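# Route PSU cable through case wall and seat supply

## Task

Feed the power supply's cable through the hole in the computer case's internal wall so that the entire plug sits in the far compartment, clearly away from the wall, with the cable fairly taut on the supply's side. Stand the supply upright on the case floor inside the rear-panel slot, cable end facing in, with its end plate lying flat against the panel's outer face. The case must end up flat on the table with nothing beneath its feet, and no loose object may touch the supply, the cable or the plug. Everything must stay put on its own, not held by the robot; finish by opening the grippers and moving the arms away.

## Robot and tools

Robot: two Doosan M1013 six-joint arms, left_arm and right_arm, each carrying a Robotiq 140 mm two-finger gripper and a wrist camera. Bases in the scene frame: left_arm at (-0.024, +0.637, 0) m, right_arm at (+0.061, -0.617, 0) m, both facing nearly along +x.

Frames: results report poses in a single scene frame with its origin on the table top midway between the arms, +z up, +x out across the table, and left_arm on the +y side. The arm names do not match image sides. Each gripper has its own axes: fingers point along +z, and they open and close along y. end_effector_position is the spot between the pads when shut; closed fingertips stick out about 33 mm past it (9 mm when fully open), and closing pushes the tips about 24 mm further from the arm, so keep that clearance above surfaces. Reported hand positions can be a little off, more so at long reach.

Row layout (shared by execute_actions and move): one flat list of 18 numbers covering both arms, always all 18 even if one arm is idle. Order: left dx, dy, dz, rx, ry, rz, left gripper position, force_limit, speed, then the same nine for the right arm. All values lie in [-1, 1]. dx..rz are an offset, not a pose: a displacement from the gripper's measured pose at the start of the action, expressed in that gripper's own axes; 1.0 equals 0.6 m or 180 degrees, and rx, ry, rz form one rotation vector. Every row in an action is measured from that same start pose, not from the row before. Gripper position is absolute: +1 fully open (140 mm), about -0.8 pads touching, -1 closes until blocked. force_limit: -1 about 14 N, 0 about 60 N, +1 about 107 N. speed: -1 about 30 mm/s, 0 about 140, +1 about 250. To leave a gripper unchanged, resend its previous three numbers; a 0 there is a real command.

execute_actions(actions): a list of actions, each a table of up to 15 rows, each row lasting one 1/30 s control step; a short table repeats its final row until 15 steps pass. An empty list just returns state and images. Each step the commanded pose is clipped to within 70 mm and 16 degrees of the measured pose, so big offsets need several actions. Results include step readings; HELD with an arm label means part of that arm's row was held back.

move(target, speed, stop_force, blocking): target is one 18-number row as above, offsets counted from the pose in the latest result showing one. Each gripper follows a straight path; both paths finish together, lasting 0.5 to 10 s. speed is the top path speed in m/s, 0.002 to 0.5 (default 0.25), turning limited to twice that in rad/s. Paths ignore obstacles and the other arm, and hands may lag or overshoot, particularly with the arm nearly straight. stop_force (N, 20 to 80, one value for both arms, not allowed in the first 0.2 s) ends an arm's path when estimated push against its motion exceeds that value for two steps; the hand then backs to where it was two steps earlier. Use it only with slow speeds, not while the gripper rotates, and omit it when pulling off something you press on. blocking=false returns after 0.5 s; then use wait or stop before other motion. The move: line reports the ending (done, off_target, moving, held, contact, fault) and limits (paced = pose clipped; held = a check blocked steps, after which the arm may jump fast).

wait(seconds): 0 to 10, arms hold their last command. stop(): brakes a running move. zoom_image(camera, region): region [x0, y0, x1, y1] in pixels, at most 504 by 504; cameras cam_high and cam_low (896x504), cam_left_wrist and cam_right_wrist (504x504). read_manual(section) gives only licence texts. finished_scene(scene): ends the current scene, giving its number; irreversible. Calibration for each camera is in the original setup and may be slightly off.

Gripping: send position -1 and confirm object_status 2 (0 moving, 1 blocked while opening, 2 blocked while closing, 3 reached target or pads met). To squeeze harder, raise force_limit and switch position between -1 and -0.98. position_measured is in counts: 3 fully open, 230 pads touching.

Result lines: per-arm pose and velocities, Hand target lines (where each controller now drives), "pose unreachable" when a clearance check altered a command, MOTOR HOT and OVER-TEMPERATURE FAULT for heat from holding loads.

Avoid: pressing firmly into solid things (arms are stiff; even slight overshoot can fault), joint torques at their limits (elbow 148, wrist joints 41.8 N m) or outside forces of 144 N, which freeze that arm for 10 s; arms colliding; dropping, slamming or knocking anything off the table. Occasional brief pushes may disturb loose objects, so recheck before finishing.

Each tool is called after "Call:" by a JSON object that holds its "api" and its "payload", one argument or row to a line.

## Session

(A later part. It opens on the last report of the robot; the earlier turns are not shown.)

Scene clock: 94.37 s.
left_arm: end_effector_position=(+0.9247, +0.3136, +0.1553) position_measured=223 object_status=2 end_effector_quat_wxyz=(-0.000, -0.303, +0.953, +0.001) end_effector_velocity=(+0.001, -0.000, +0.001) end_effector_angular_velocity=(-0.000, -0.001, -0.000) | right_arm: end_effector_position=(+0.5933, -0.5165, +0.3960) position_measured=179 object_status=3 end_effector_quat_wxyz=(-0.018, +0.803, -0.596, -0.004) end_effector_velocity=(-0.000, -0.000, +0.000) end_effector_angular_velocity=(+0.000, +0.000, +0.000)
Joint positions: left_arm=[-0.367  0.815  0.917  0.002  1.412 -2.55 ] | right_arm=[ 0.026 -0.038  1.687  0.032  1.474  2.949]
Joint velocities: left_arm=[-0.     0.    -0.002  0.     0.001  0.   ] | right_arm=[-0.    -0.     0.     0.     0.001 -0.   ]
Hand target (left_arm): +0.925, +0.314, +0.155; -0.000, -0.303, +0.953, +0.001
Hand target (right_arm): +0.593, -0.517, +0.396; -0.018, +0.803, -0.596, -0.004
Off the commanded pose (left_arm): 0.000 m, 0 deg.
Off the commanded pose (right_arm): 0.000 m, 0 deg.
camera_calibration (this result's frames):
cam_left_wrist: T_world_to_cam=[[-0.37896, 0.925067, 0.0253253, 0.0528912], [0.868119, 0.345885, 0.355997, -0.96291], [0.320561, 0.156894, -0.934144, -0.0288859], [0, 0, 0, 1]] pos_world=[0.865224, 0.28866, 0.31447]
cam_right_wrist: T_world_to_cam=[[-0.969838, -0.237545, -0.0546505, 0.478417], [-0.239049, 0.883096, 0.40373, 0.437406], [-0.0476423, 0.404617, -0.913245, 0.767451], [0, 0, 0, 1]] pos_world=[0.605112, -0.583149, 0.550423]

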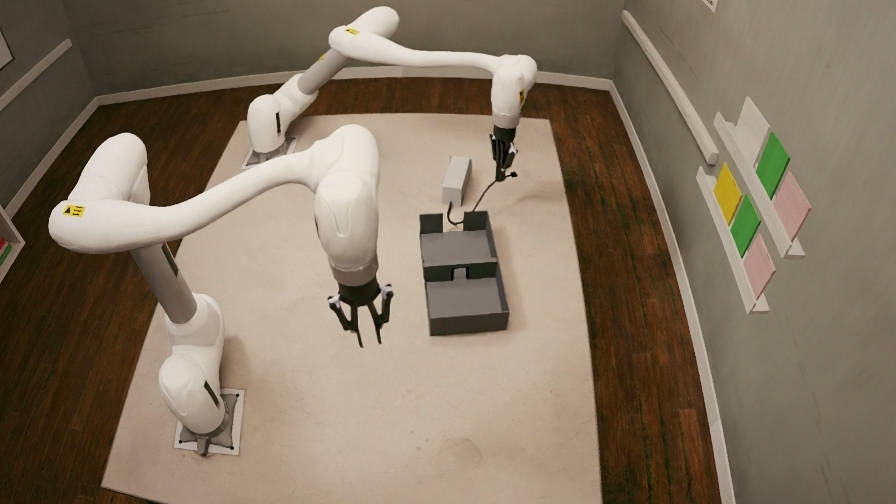

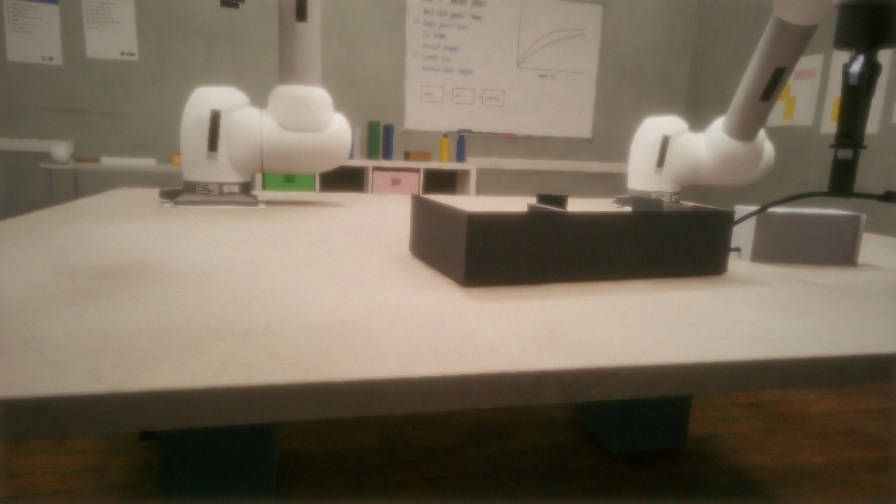

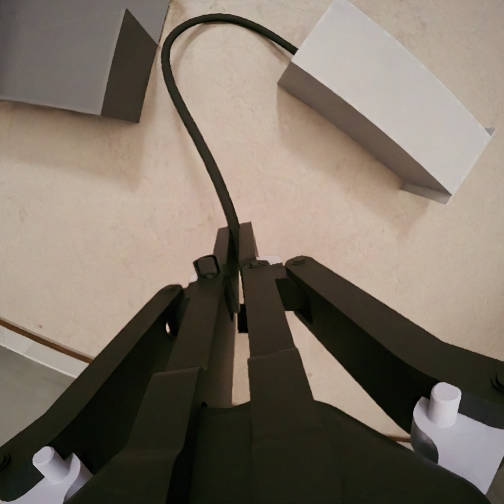

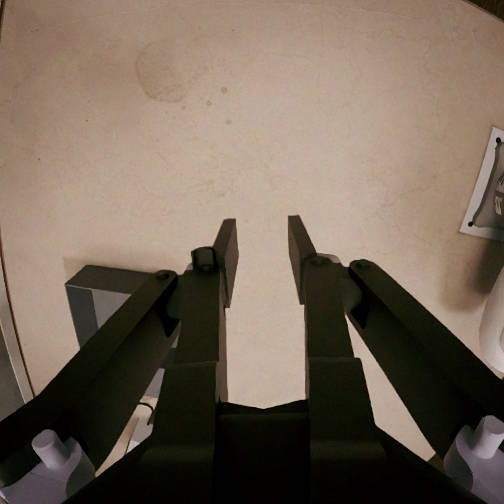

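Call:
{"api": "move", "payload": {
  "target": [0.452,-0.168,0,0,0,0.639,-1,-0.4,-0.5,0,0,0,0,0,0.04,-0.4,-0.5,0],
  "speed": 0.2
}}

Call:
{"api": "move", "payload": {
  "target": [0,0,0,0,-0.12,0,-1,-0.4,-0.5,0,0,0,0,-0.139,0,-0.4,-0.5,0],
  "speed": 0.2
}}

Scene clock: 108.53 s.
left_arm: end_effector_position=(+0.7619, +0.0745, +0.1555) position_measured=223 object_status=2 end_effector_quat_wxyz=(-0.001, +0.641, +0.768, +0.000) end_effector_velocity=(-0.001, -0.001, +0.000) end_effector_angular_velocity=(-0.001, +0.002, -0.009) | right_arm: end_effector_position=(+0.5933, -0.5165, +0.3960) position_measured=179 object_status=3 end_effector_quat_wxyz=(-0.018, +0.764, -0.646, -0.005) end_effector_velocity=(-0.000, +0.000, -0.000) end_effector_angular_velocity=(-0.000, +0.000, -0.000)
Joint positions: left_arm=[-0.66   0.747  1.04   0.     1.358 -0.837] | right_arm=[ 0.026 -0.038  1.687  0.032  1.474  3.075]
Joint velocities: left_arm=[-0.001  0.    -0.001 -0.002  0.001  0.008] | right_arm=[ 0.001  0.     0.    -0.     0.     0.001]
Hand target (left_arm): +0.762, +0.074, +0.156; -0.001, +0.641, +0.767, +0.000
Hand target (right_arm): +0.593, -0.517, +0.396; -0.018, +0.764, -0.646, -0.005
Off the commanded pose (left_arm): 0.001 m, 0 deg.
Off the commanded pose (right_arm): 0.000 m, 0 deg.
move: done
camera_calibration (this result's frames):
cam_left_wrist: T_world_to_cam=[[0.998673, -0.0471095, 0.0208187, -0.764075], [-0.0514334, -0.933431, 0.35505, 0.0571258], [0.00270665, -0.355649, -0.934616, 0.341441], [0, 0, 0, 1]] pos_world=[0.765075, 0.138761, 0.31474]
cam_right_wrist: T_world_to_cam=[[-0.992166, -0.114131, -0.0507993, 0.553886], [-0.124925, 0.905217, 0.406172, 0.380152], [-0.000372378, 0.409336, -0.912384, 0.741502], [0, 0, 0, 1]] pos_world=[0.597313, -0.584428, 0.550264]

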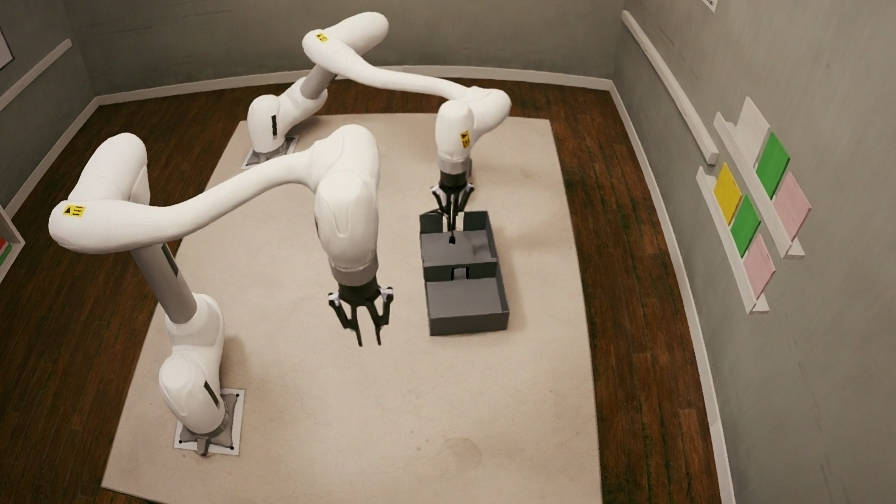

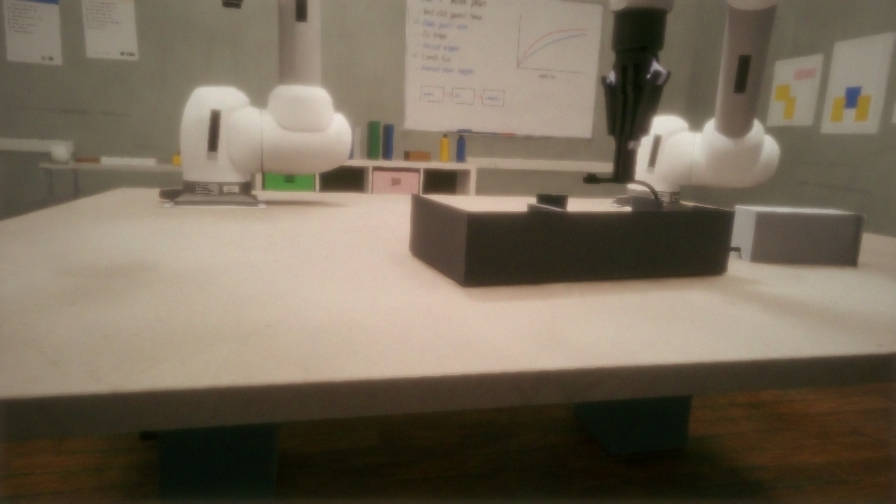

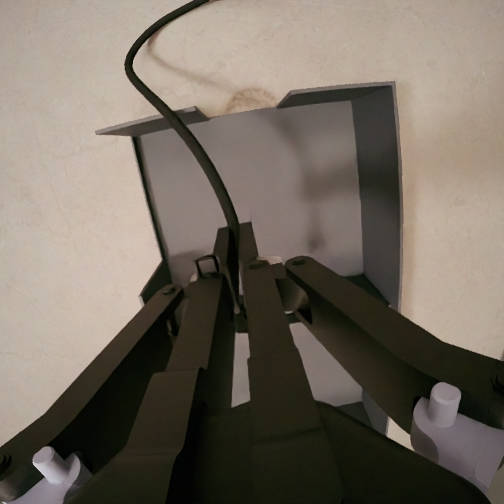

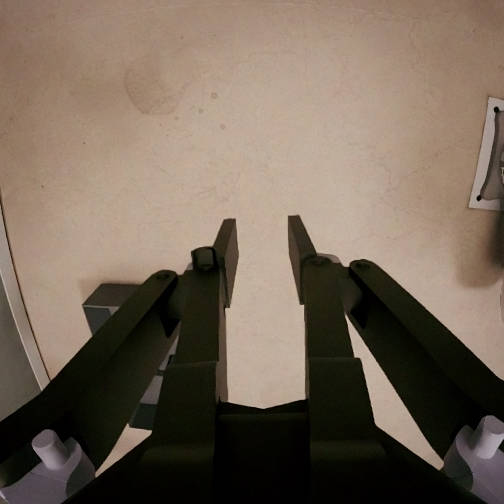

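Scene clock: 110.07 s.
left_arm: end_effector_position=(+0.7618, +0.0746, +0.1555) position_measured=223 object_status=2 end_effector_quat_wxyz=(+0.142, +0.630, +0.754, -0.119) end_effector_velocity=(-0.000, -0.000, -0.002) end_effector_angular_velocity=(-0.007, -0.000, -0.001) | right_arm: end_effector_position=(+0.5934, -0.5166, +0.3960) position_measured=179 object_status=3 end_effector_quat_wxyz=(-0.157, +0.744, -0.627, -0.170) end_effector_velocity=(-0.000, +0.000, -0.000) end_effector_angular_velocity=(+0.007, +0.002, +0.001)
Joint positions: left_arm=[-0.567  0.617  1.307 -0.329  0.984 -0.593] | right_arm=[-0.226 -0.002  1.715  0.448  1.565  2.787]
Joint velocities: left_arm=[ 0.001 -0.     0.006 -0.009 -0.007  0.008] | right_arm=[-0.003  0.002  0.001  0.006  0.003 -0.004]
Hand target (left_arm): +0.762, +0.075, +0.155; +0.143, +0.630, +0.754, -0.120
Hand target (right_arm): +0.593, -0.517, +0.396; -0.157, +0.744, -0.626, -0.170
Off the commanded pose (left_arm): 0.000 m, 0 deg.
Off the commanded pose (right_arm): 0.000 m, 0 deg.
move: done
camera_calibration (this result's frames):
cam_left_wrist: T_world_to_cam=[[0.994493, -0.023511, 0.102131, -0.775194], [-0.0857635, -0.74266, 0.664154, 0.0210422], [0.0602336, -0.669255, -0.740587, 0.29078], [0, 0, 0, 1]] pos_world=[0.755215, 0.192008, 0.280544]
cam_right_wrist: T_world_to_cam=[[-0.994014, -0.106215, -0.0255786, 0.549146], [-0.088993, 0.651383, 0.753512, 0.0902122], [-0.0633728, 0.751278, -0.656936, 0.854389], [0, 0, 0, 1]] pos_world=[0.608032, -0.642319, 0.507349]

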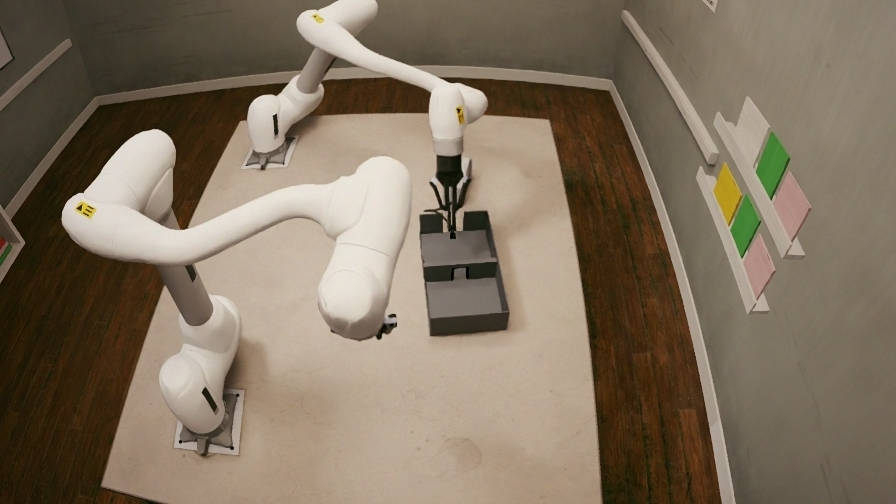

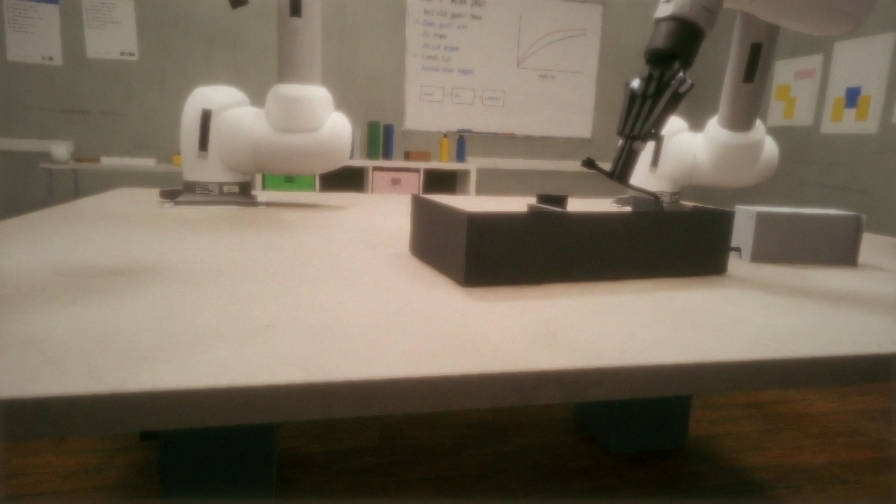

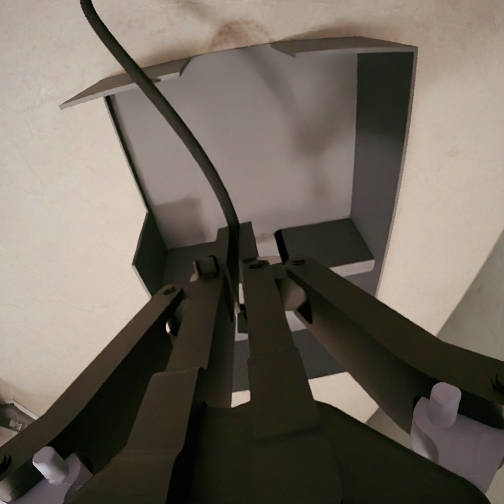

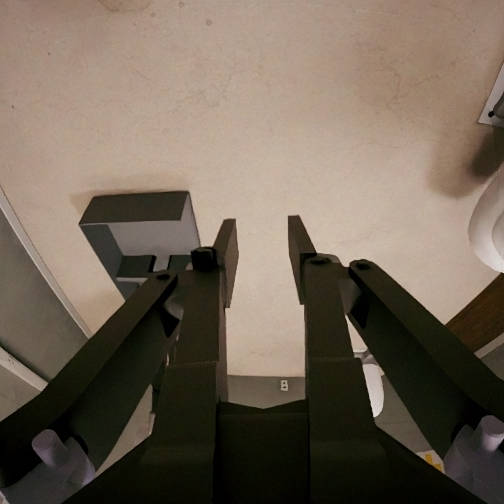

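Call:
{"api": "move", "payload": {
  "target": [0.055,0,0.138,0,0,0,-1,-0.4,-0.5,-0.303,-0.453,0.557,0,0,0,-0.4,-0.5,0],
  "speed": 0.2
}}

Call:
{"api": "zoom_image", "payload": {
  "camera": "cam_high",
  "region": [400,190,540,340]
}}

Scene clock: 130.30 s.
left_arm: end_effector_position=(+0.7614, +0.0749, +0.0664) position_measured=223 object_status=2 end_effector_quat_wxyz=(+0.142, +0.630, +0.754, -0.120) end_effector_velocity=(-0.000, +0.000, -0.001) end_effector_angular_velocity=(+0.000, +0.001, +0.000) | right_arm: end_effector_position=(+0.8131, -0.1621, +0.1847) position_measured=179 object_status=3 end_effector_quat_wxyz=(-0.157, +0.744, -0.626, -0.171) end_effector_velocity=(-0.000, +0.002, -0.001) end_effector_angular_velocity=(-0.002, +0.001, +0.003)
Joint positions: left_arm=[-0.567  0.676  1.379 -0.363  0.861 -0.537] | right_arm=[0.26  0.524 1.428 0.508 1.139 3.102]
Joint velocities: left_arm=[ 0.     0.     0.001 -0.    -0.     0.   ] | right_arm=[ 0.003  0.003 -0.003 -0.002  0.002  0.001]
Hand target (left_arm): +0.761, +0.075, +0.066; +0.142, +0.630, +0.754, -0.120
Hand target (right_arm): +0.813, -0.162, +0.185; -0.157, +0.744, -0.626, -0.171
Off the commanded pose (left_arm): 0.000 m, 0 deg.
Off the commanded pose (right_arm): 0.001 m, 0 deg.
move: done
camera_calibration (this result's frames):
cam_left_wrist: T_world_to_cam=[[0.994492, -0.0236568, 0.10211, -0.765748], [-0.08586, -0.74263, 0.664175, 0.0805265], [0.0601176, -0.669284, -0.74057, 0.225146], [0, 0, 0, 1]] pos_world=[0.754909, 0.192373, 0.191444]
cam_right_wrist: T_world_to_cam=[[-0.994043, -0.106003, -0.0253252, 0.799808], [-0.0885826, 0.650463, 0.754355, 0.0374537], [-0.0634905, 0.752105, -0.655978, 0.463303], [0, 0, 0, 1]] pos_world=[0.827777, -0.288033, 0.295918]

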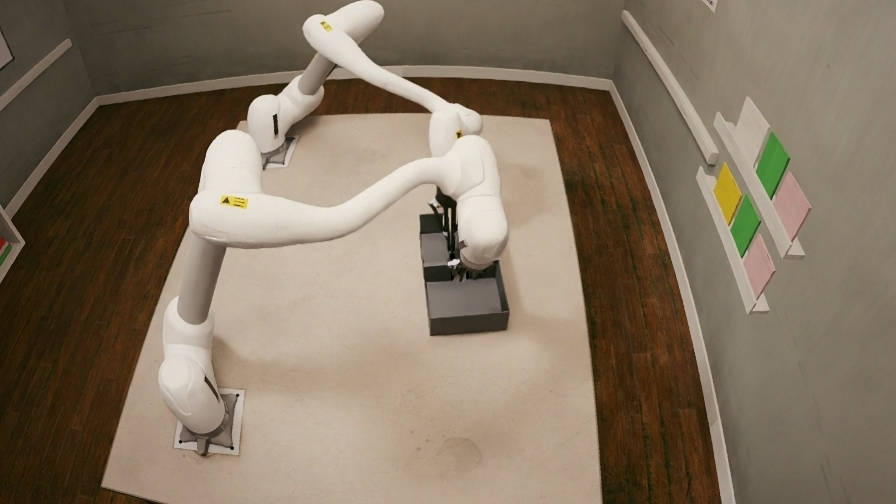

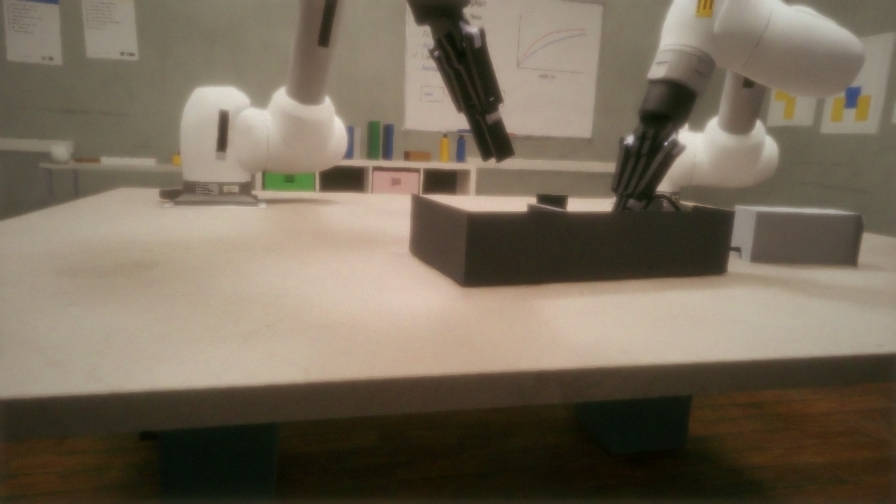

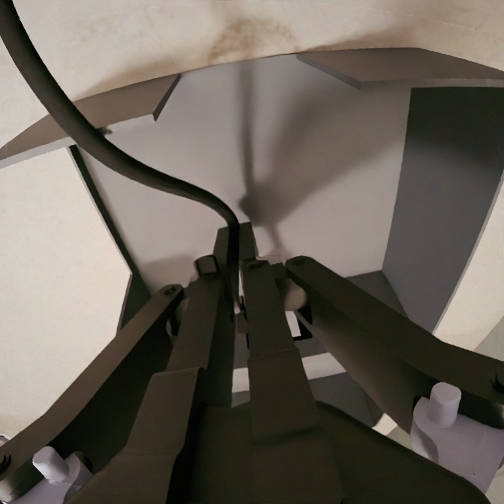

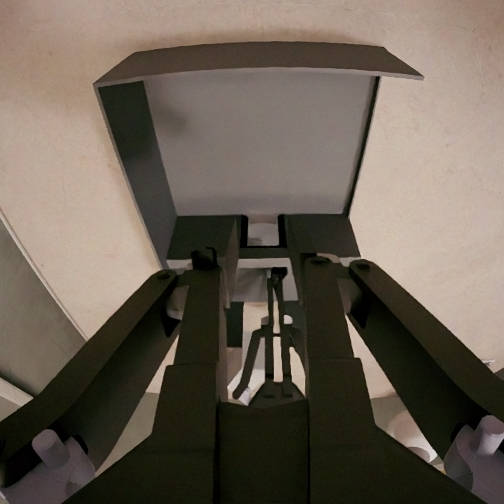

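Region (400, 190, 540, 340) of cam_high's 896x504 image, scaled by 3.360, with more detail than that image has; it fills the left 470 columns of this view, and the rest is white.

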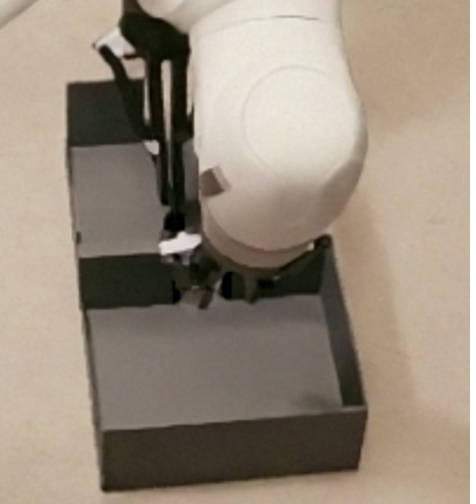

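Call:
{"api": "move", "payload": {
  "target": [-0.03,0.027,0.012,0,0,0,-1,-0.4,-0.5,0,0,0,0,0,0,-0.4,-0.5,0],
  "speed": 0.05
}}

Call:
{"api": "zoom_image", "payload": {
  "camera": "cam_right_wrist",
  "region": [190,190,340,340]
}}

Scene clock: 139.60 s.
left_arm: end_effector_position=(+0.7808, +0.0589, +0.0662) position_measured=223 object_status=2 end_effector_quat_wxyz=(+0.143, +0.630, +0.754, -0.119) end_effector_velocity=(+0.001, -0.001, +0.000) end_effector_angular_velocity=(+0.000, +0.000, +0.000) | right_arm: end_effector_position=(+0.8132, -0.1621, +0.1848) position_measured=179 object_status=3 end_effector_quat_wxyz=(-0.157, +0.744, -0.627, -0.171) end_effector_velocity=(-0.001, +0.001, -0.000) end_effector_angular_velocity=(-0.000, +0.001, +0.001)
Joint positions: left_arm=[-0.571  0.713  1.313 -0.354  0.887 -0.554] | right_arm=[0.26  0.524 1.428 0.507 1.139 3.102]
Joint velocities: left_arm=[-0.     0.002 -0.004  0.001  0.002 -0.001] | right_arm=[ 0.001 -0.     0.    -0.     0.001  0.001]
Hand target (left_arm): +0.781, +0.059, +0.066; +0.142, +0.630, +0.754, -0.119
Hand target (right_arm): +0.813, -0.162, +0.185; -0.157, +0.744, -0.626, -0.171
Off the commanded pose (left_arm): 0.000 m, 0 deg.
Off the commanded pose (right_arm): 0.000 m, 0 deg.
move: done
camera_calibration (this result's frames):
cam_left_wrist: T_world_to_cam=[[0.99449, -0.0236104, 0.102142, -0.785333], [-0.085848, -0.742619, 0.66419, 0.0703395], [0.0601704, -0.669298, -0.740553, 0.213085], [0, 0, 0, 1]] pos_world=[0.774223, 0.176311, 0.191297]
cam_right_wrist: T_world_to_cam=[[-0.994043, -0.105956, -0.0255327, 0.799971], [-0.0887104, 0.65048, 0.754325, 0.0374857], [-0.0633165, 0.752097, -0.656004, 0.463233], [0, 0, 0, 1]] pos_world=[0.827861, -0.288018, 0.296032]

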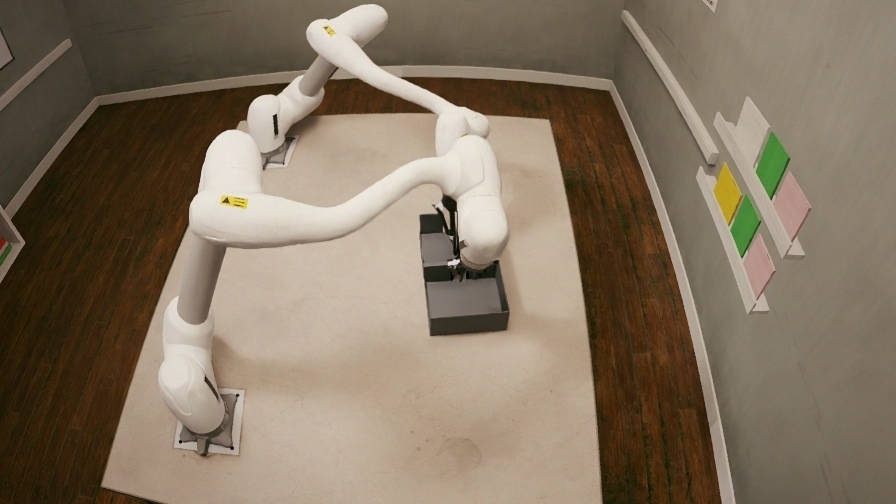

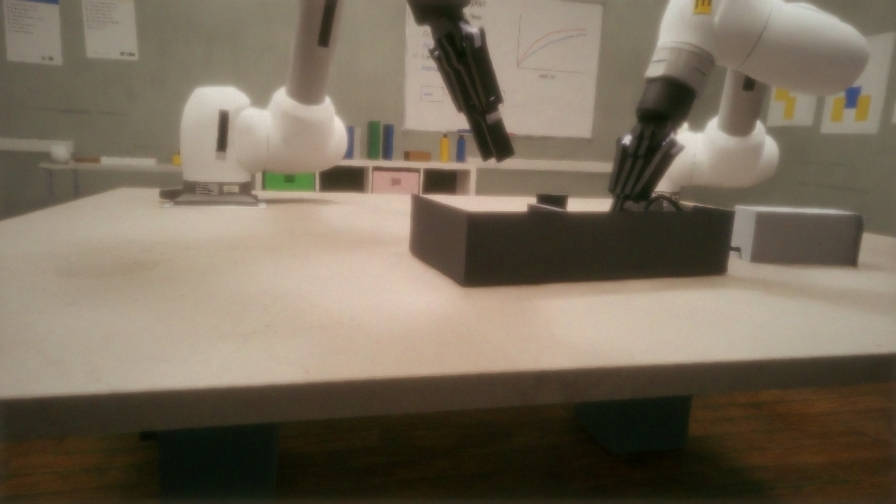

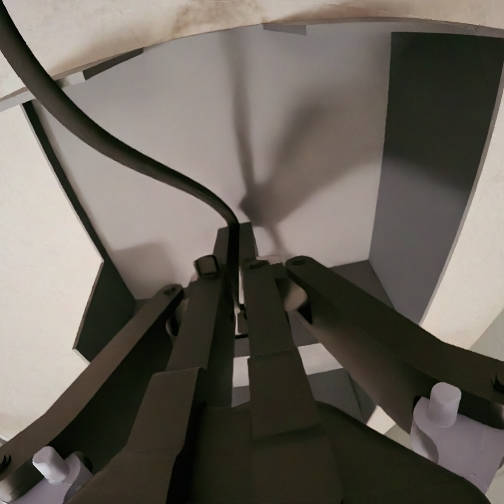

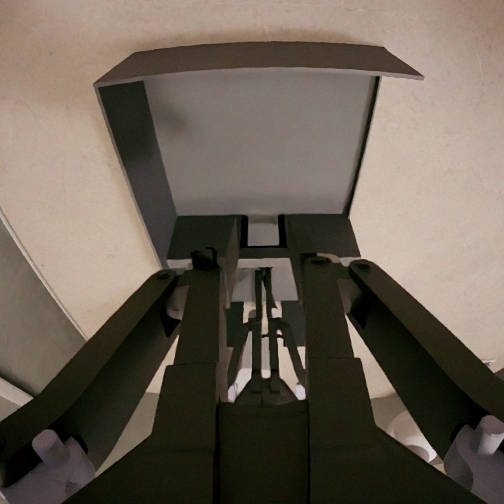

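Region (190, 190, 340, 340) of cam_right_wrist's 504x504 image, scaled by 3.360, with more detail than that image has.

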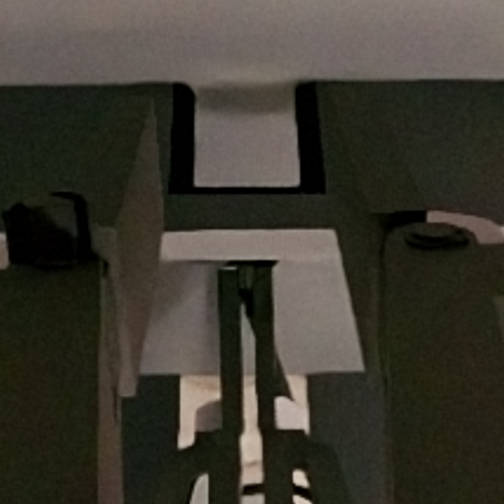

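Call:
{"api": "move", "payload": {
  "target": [0.006,0,0.014,0,0,0,-1,-0.4,-0.5,0,0,0,0,0,0,-0.4,-0.5,0],
  "speed": 0.04
}}

Call:
{"api": "move", "payload": {
  "target": [-0.07,0,0.028,0,0,0,-1,-0.4,-0.5,0,0,0,0,0,0,-0.4,-0.5,0],
  "speed": 0.03
}}

Call:
{"api": "zoom_image", "payload": {
  "camera": "cam_right_wrist",
  "region": [190,190,340,340]
}}

Scene clock: 147.70 s.
left_arm: end_effector_position=(+0.7806, +0.0589, +0.0572) position_measured=223 object_status=2 end_effector_quat_wxyz=(+0.142, +0.630, +0.754, -0.120) end_effector_velocity=(-0.000, +0.001, -0.002) end_effector_angular_velocity=(+0.001, +0.000, +0.000) | right_arm: end_effector_position=(+0.8131, -0.1621, +0.1847) position_measured=179 object_status=3 end_effector_quat_wxyz=(-0.157, +0.744, -0.627, -0.171) end_effector_velocity=(-0.000, +0.001, -0.000) end_effector_angular_velocity=(+0.000, +0.000, +0.001)
Joint positions: left_arm=[-0.571  0.719  1.319 -0.358  0.875 -0.548] | right_arm=[0.26  0.524 1.428 0.508 1.139 3.102]
Joint velocities: left_arm=[ 0.     0.001  0.002  0.001 -0.002  0.001] | right_arm=[ 0.001  0.    -0.     0.001 -0.    -0.   ]
Hand target (left_arm): +0.781, +0.059, +0.057; +0.143, +0.630, +0.754, -0.120
Hand target (right_arm): +0.813, -0.162, +0.185; -0.157, +0.744, -0.627, -0.171
Off the commanded pose (left_arm): 0.000 m, 0 deg.
Off the commanded pose (right_arm): 0.000 m, 0 deg.
move: done
camera_calibration (this result's frames):
cam_left_wrist: T_world_to_cam=[[0.994484, -0.0238495, 0.102145, -0.784191], [-0.086029, -0.742597, 0.664191, 0.0765096], [0.060012, -0.669314, -0.740552, 0.206596], [0, 0, 0, 1]] pos_world=[0.774049, 0.176391, 0.18228]
cam_right_wrist: T_world_to_cam=[[-0.994044, -0.105997, -0.0253367, 0.799815], [-0.0885874, 0.650462, 0.754355, 0.0374568], [-0.0634786, 0.752106, -0.655978, 0.463293], [0, 0, 0, 1]] pos_world=[0.827779, -0.288032, 0.295919]

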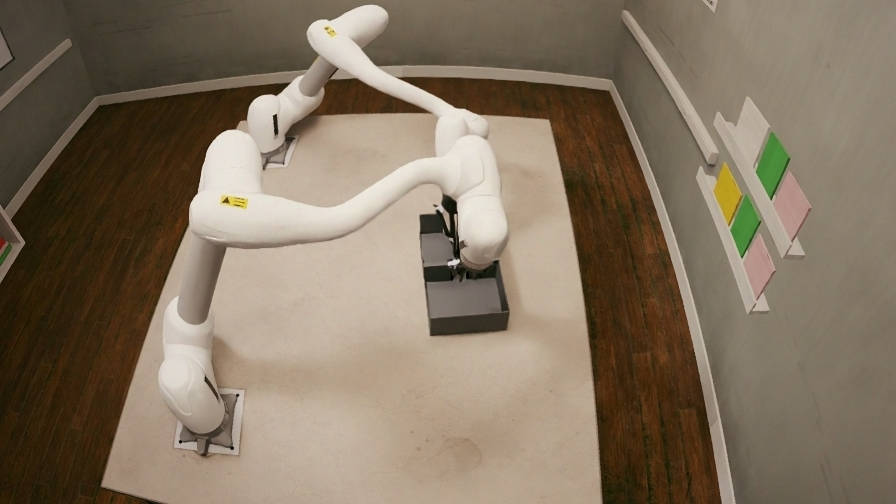

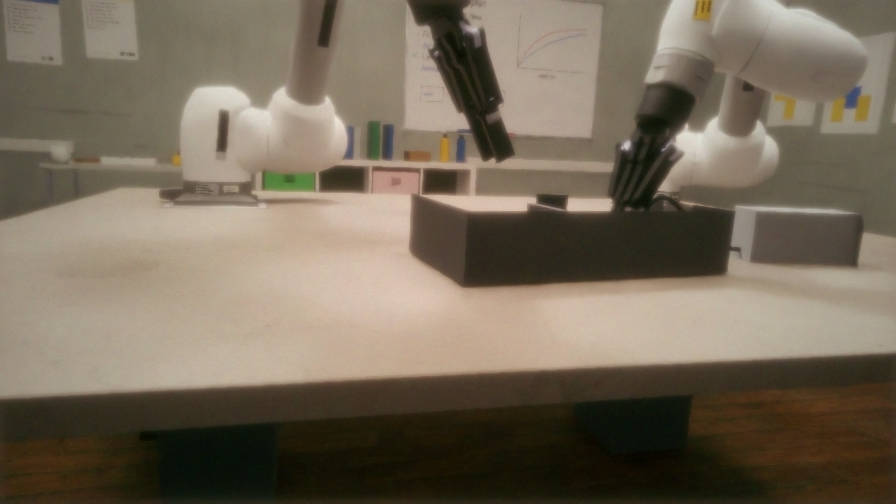

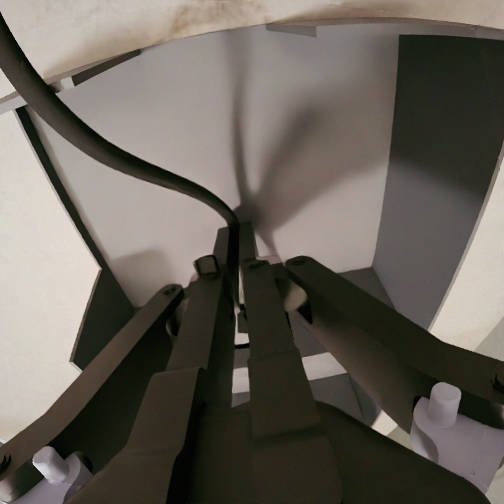

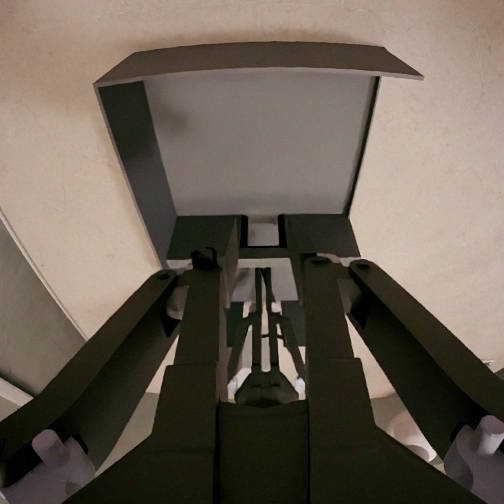

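Scene clock: 149.50 s.
left_arm: end_effector_position=(+0.7887, +0.0145, +0.0570) position_measured=223 object_status=2 end_effector_quat_wxyz=(+0.143, +0.630, +0.754, -0.120) end_effector_velocity=(+0.000, -0.001, -0.002) end_effector_angular_velocity=(+0.002, +0.001, -0.000) | right_arm: end_effector_position=(+0.8131, -0.1621, +0.1847) position_measured=179 object_status=3 end_effector_quat_wxyz=(-0.157, +0.744, -0.627, -0.171) end_effector_velocity=(+0.001, -0.001, +0.000) end_effector_angular_velocity=(+0.000, -0.001, -0.002)
Joint positions: left_arm=[-0.606  0.765  1.236 -0.338  0.899 -0.603] | right_arm=[0.26  0.524 1.428 0.508 1.139 3.102]
Joint velocities: left_arm=[-0.001  0.003 -0.003  0.002  0.    -0.002] | right_arm=[-0.002 -0.    -0.    -0.    -0.001 -0.   ]
Hand target (left_arm): +0.789, +0.014, +0.057; +0.143, +0.630, +0.754, -0.120
Hand target (right_arm): +0.813, -0.162, +0.185; -0.157, +0.744, -0.627, -0.171
Off the commanded pose (left_arm): 0.000 m, 0 deg.
Off the commanded pose (right_arm): 0.000 m, 0 deg.
move: done
camera_calibration (this result's frames):
cam_left_wrist: T_world_to_cam=[[0.994482, -0.0237942, 0.102178, -0.793298], [-0.0860147, -0.742542, 0.664254, 0.0443932], [0.0600658, -0.669377, -0.740491, 0.176175], [0, 0, 0, 1]] pos_world=[0.782157, 0.132015, 0.182025]
cam_right_wrist: T_world_to_cam=[[-0.994044, -0.105997, -0.0253367, 0.799815], [-0.0885876, 0.650462, 0.754355, 0.0374569], [-0.0634787, 0.752106, -0.655978, 0.463294], [0, 0, 0, 1]] pos_world=[0.827779, -0.288032, 0.295919]

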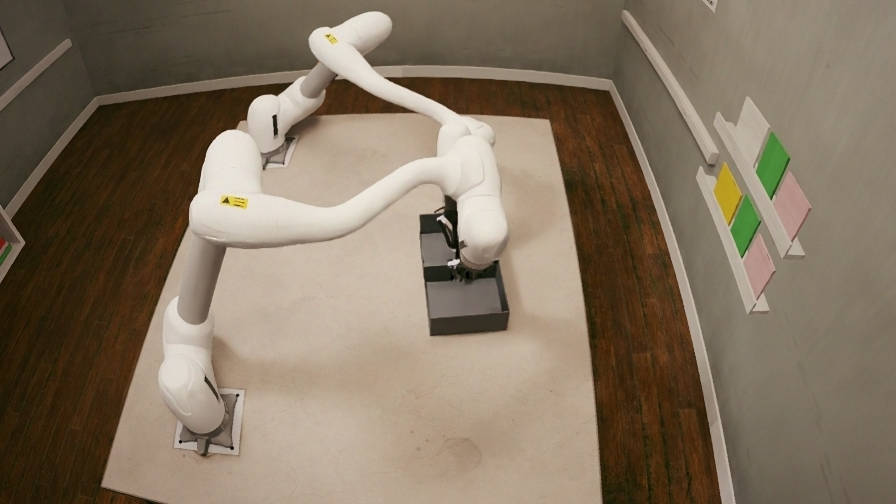

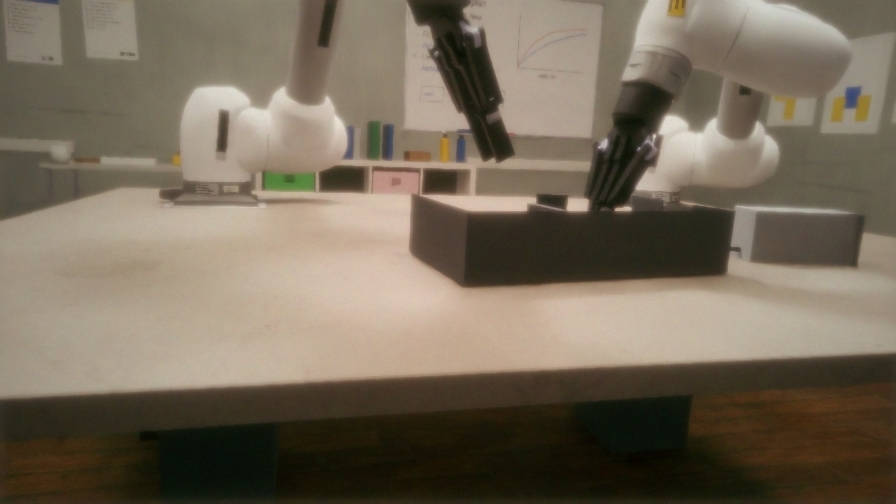

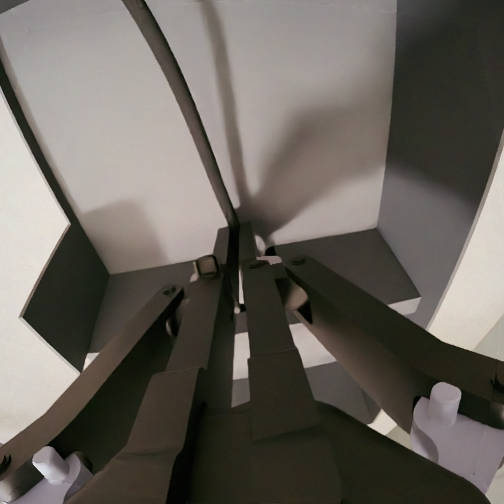

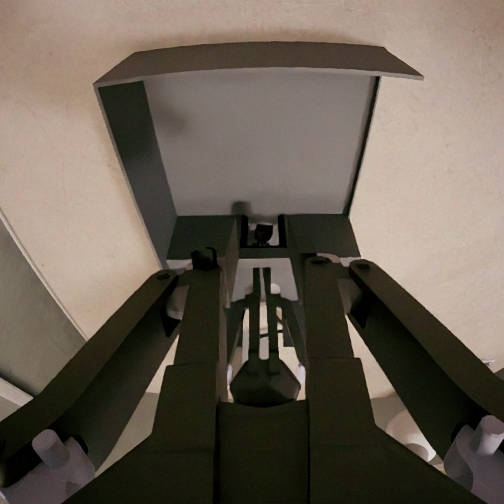

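Region (190, 190, 340, 340) of cam_right_wrist's 504x504 image, scaled by 3.360, with more detail than that image has.

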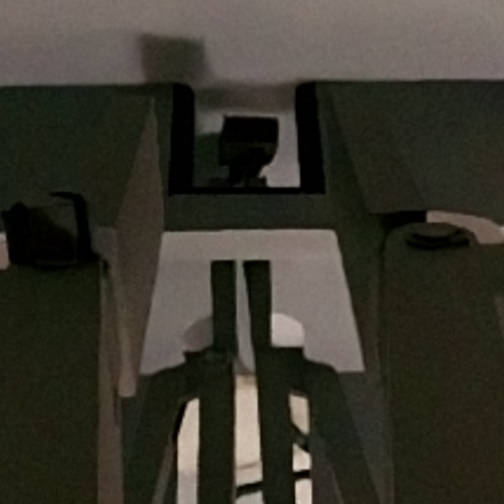

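Call:
{"api": "move", "payload": {
  "target": [-0.034,0,0.0135,0,0,0,-1,-0.4,-0.5,0,0,0,0,0,0,-0.4,-0.5,0],
  "speed": 0.015,
  "stop_force": 20
}}

Call:
{"api": "zoom_image", "payload": {
  "camera": "cam_right_wrist",
  "region": [190,170,340,320]
}}

Scene clock: 157.40 s.
left_arm: end_effector_position=(+0.7926, -0.0069, +0.0569) position_measured=223 object_status=2 end_effector_quat_wxyz=(+0.143, +0.630, +0.754, -0.120) end_effector_velocity=(+0.000, -0.002, -0.001) end_effector_angular_velocity=(+0.001, +0.000, -0.001) | right_arm: end_effector_position=(+0.8131, -0.1621, +0.1847) position_measured=179 object_status=3 end_effector_quat_wxyz=(-0.157, +0.744, -0.627, -0.171) end_effector_velocity=(-0.001, +0.002, -0.000) end_effector_angular_velocity=(-0.000, +0.000, +0.002)
Joint positions: left_arm=[-0.622  0.789  1.193 -0.329  0.913 -0.629] | right_arm=[0.26  0.524 1.428 0.508 1.139 3.102]
Joint velocities: left_arm=[-0.001  0.003 -0.004  0.001  0.001 -0.002] | right_arm=[ 0.002  0.    -0.    -0.     0.     0.   ]
Hand target (left_arm): +0.793, -0.007, +0.057; +0.143, +0.630, +0.754, -0.120
Hand target (right_arm): +0.813, -0.162, +0.185; -0.157, +0.744, -0.627, -0.171
Off the commanded pose (left_arm): 0.000 m, 0 deg.
Off the commanded pose (right_arm): 0.000 m, 0 deg.
move: done
camera_calibration (this result's frames):
cam_left_wrist: T_world_to_cam=[[0.99448, -0.023767, 0.102196, -0.797703], [-0.0860091, -0.742514, 0.664286, 0.0288327], [0.0600935, -0.669409, -0.740459, 0.161506], [0, 0, 0, 1]] pos_world=[0.786074, 0.110564, 0.181957]
cam_right_wrist: T_world_to_cam=[[-0.994044, -0.105997, -0.0253368, 0.799815], [-0.0885876, 0.650462, 0.754355, 0.0374569], [-0.0634787, 0.752106, -0.655978, 0.463294], [0, 0, 0, 1]] pos_world=[0.827779, -0.288032, 0.295919]

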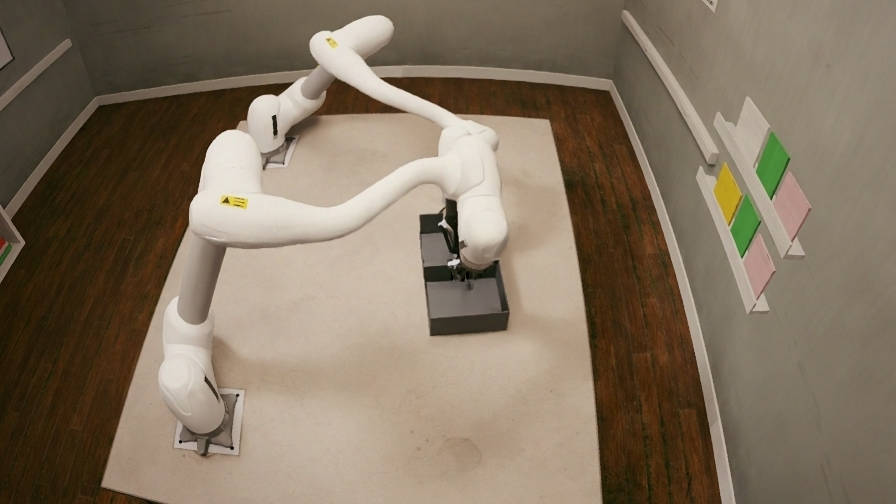

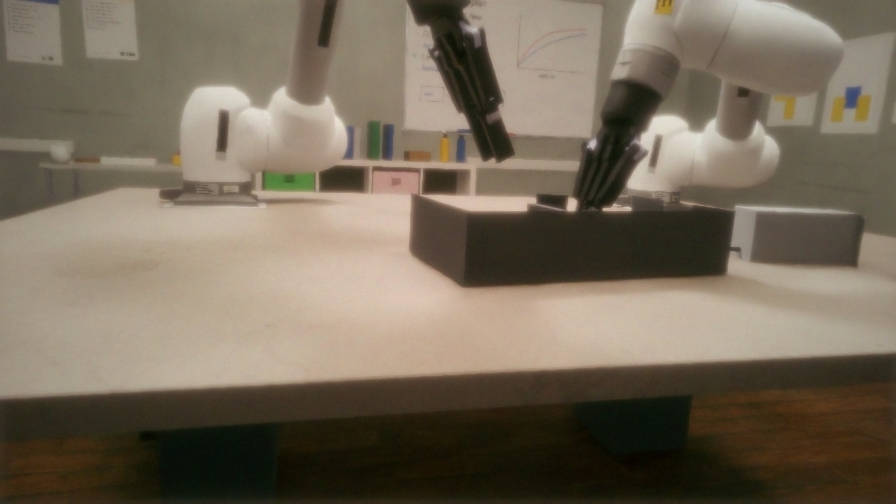

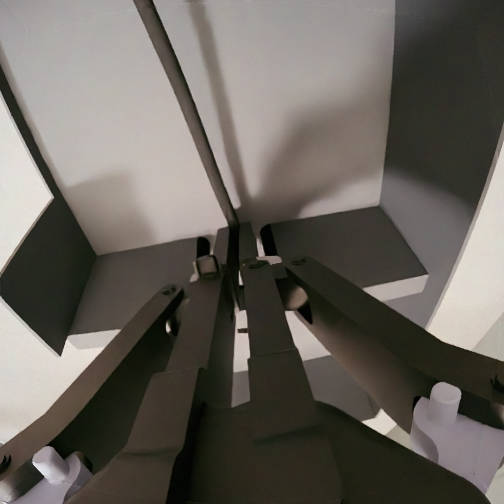

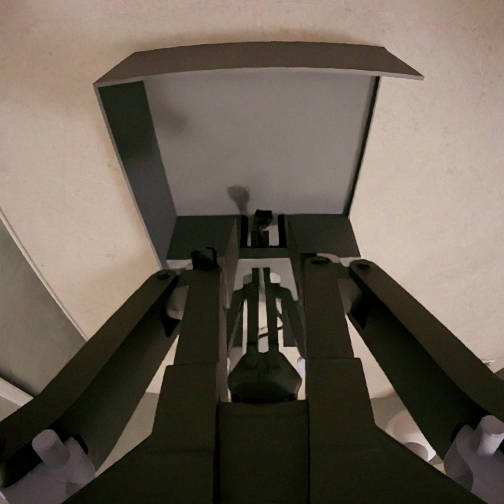

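Region (190, 170, 340, 320) of cam_right_wrist's 504x504 image, scaled by 3.360, with more detail than that image has.

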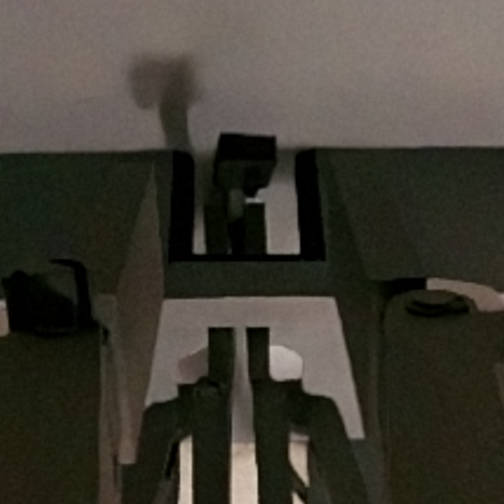

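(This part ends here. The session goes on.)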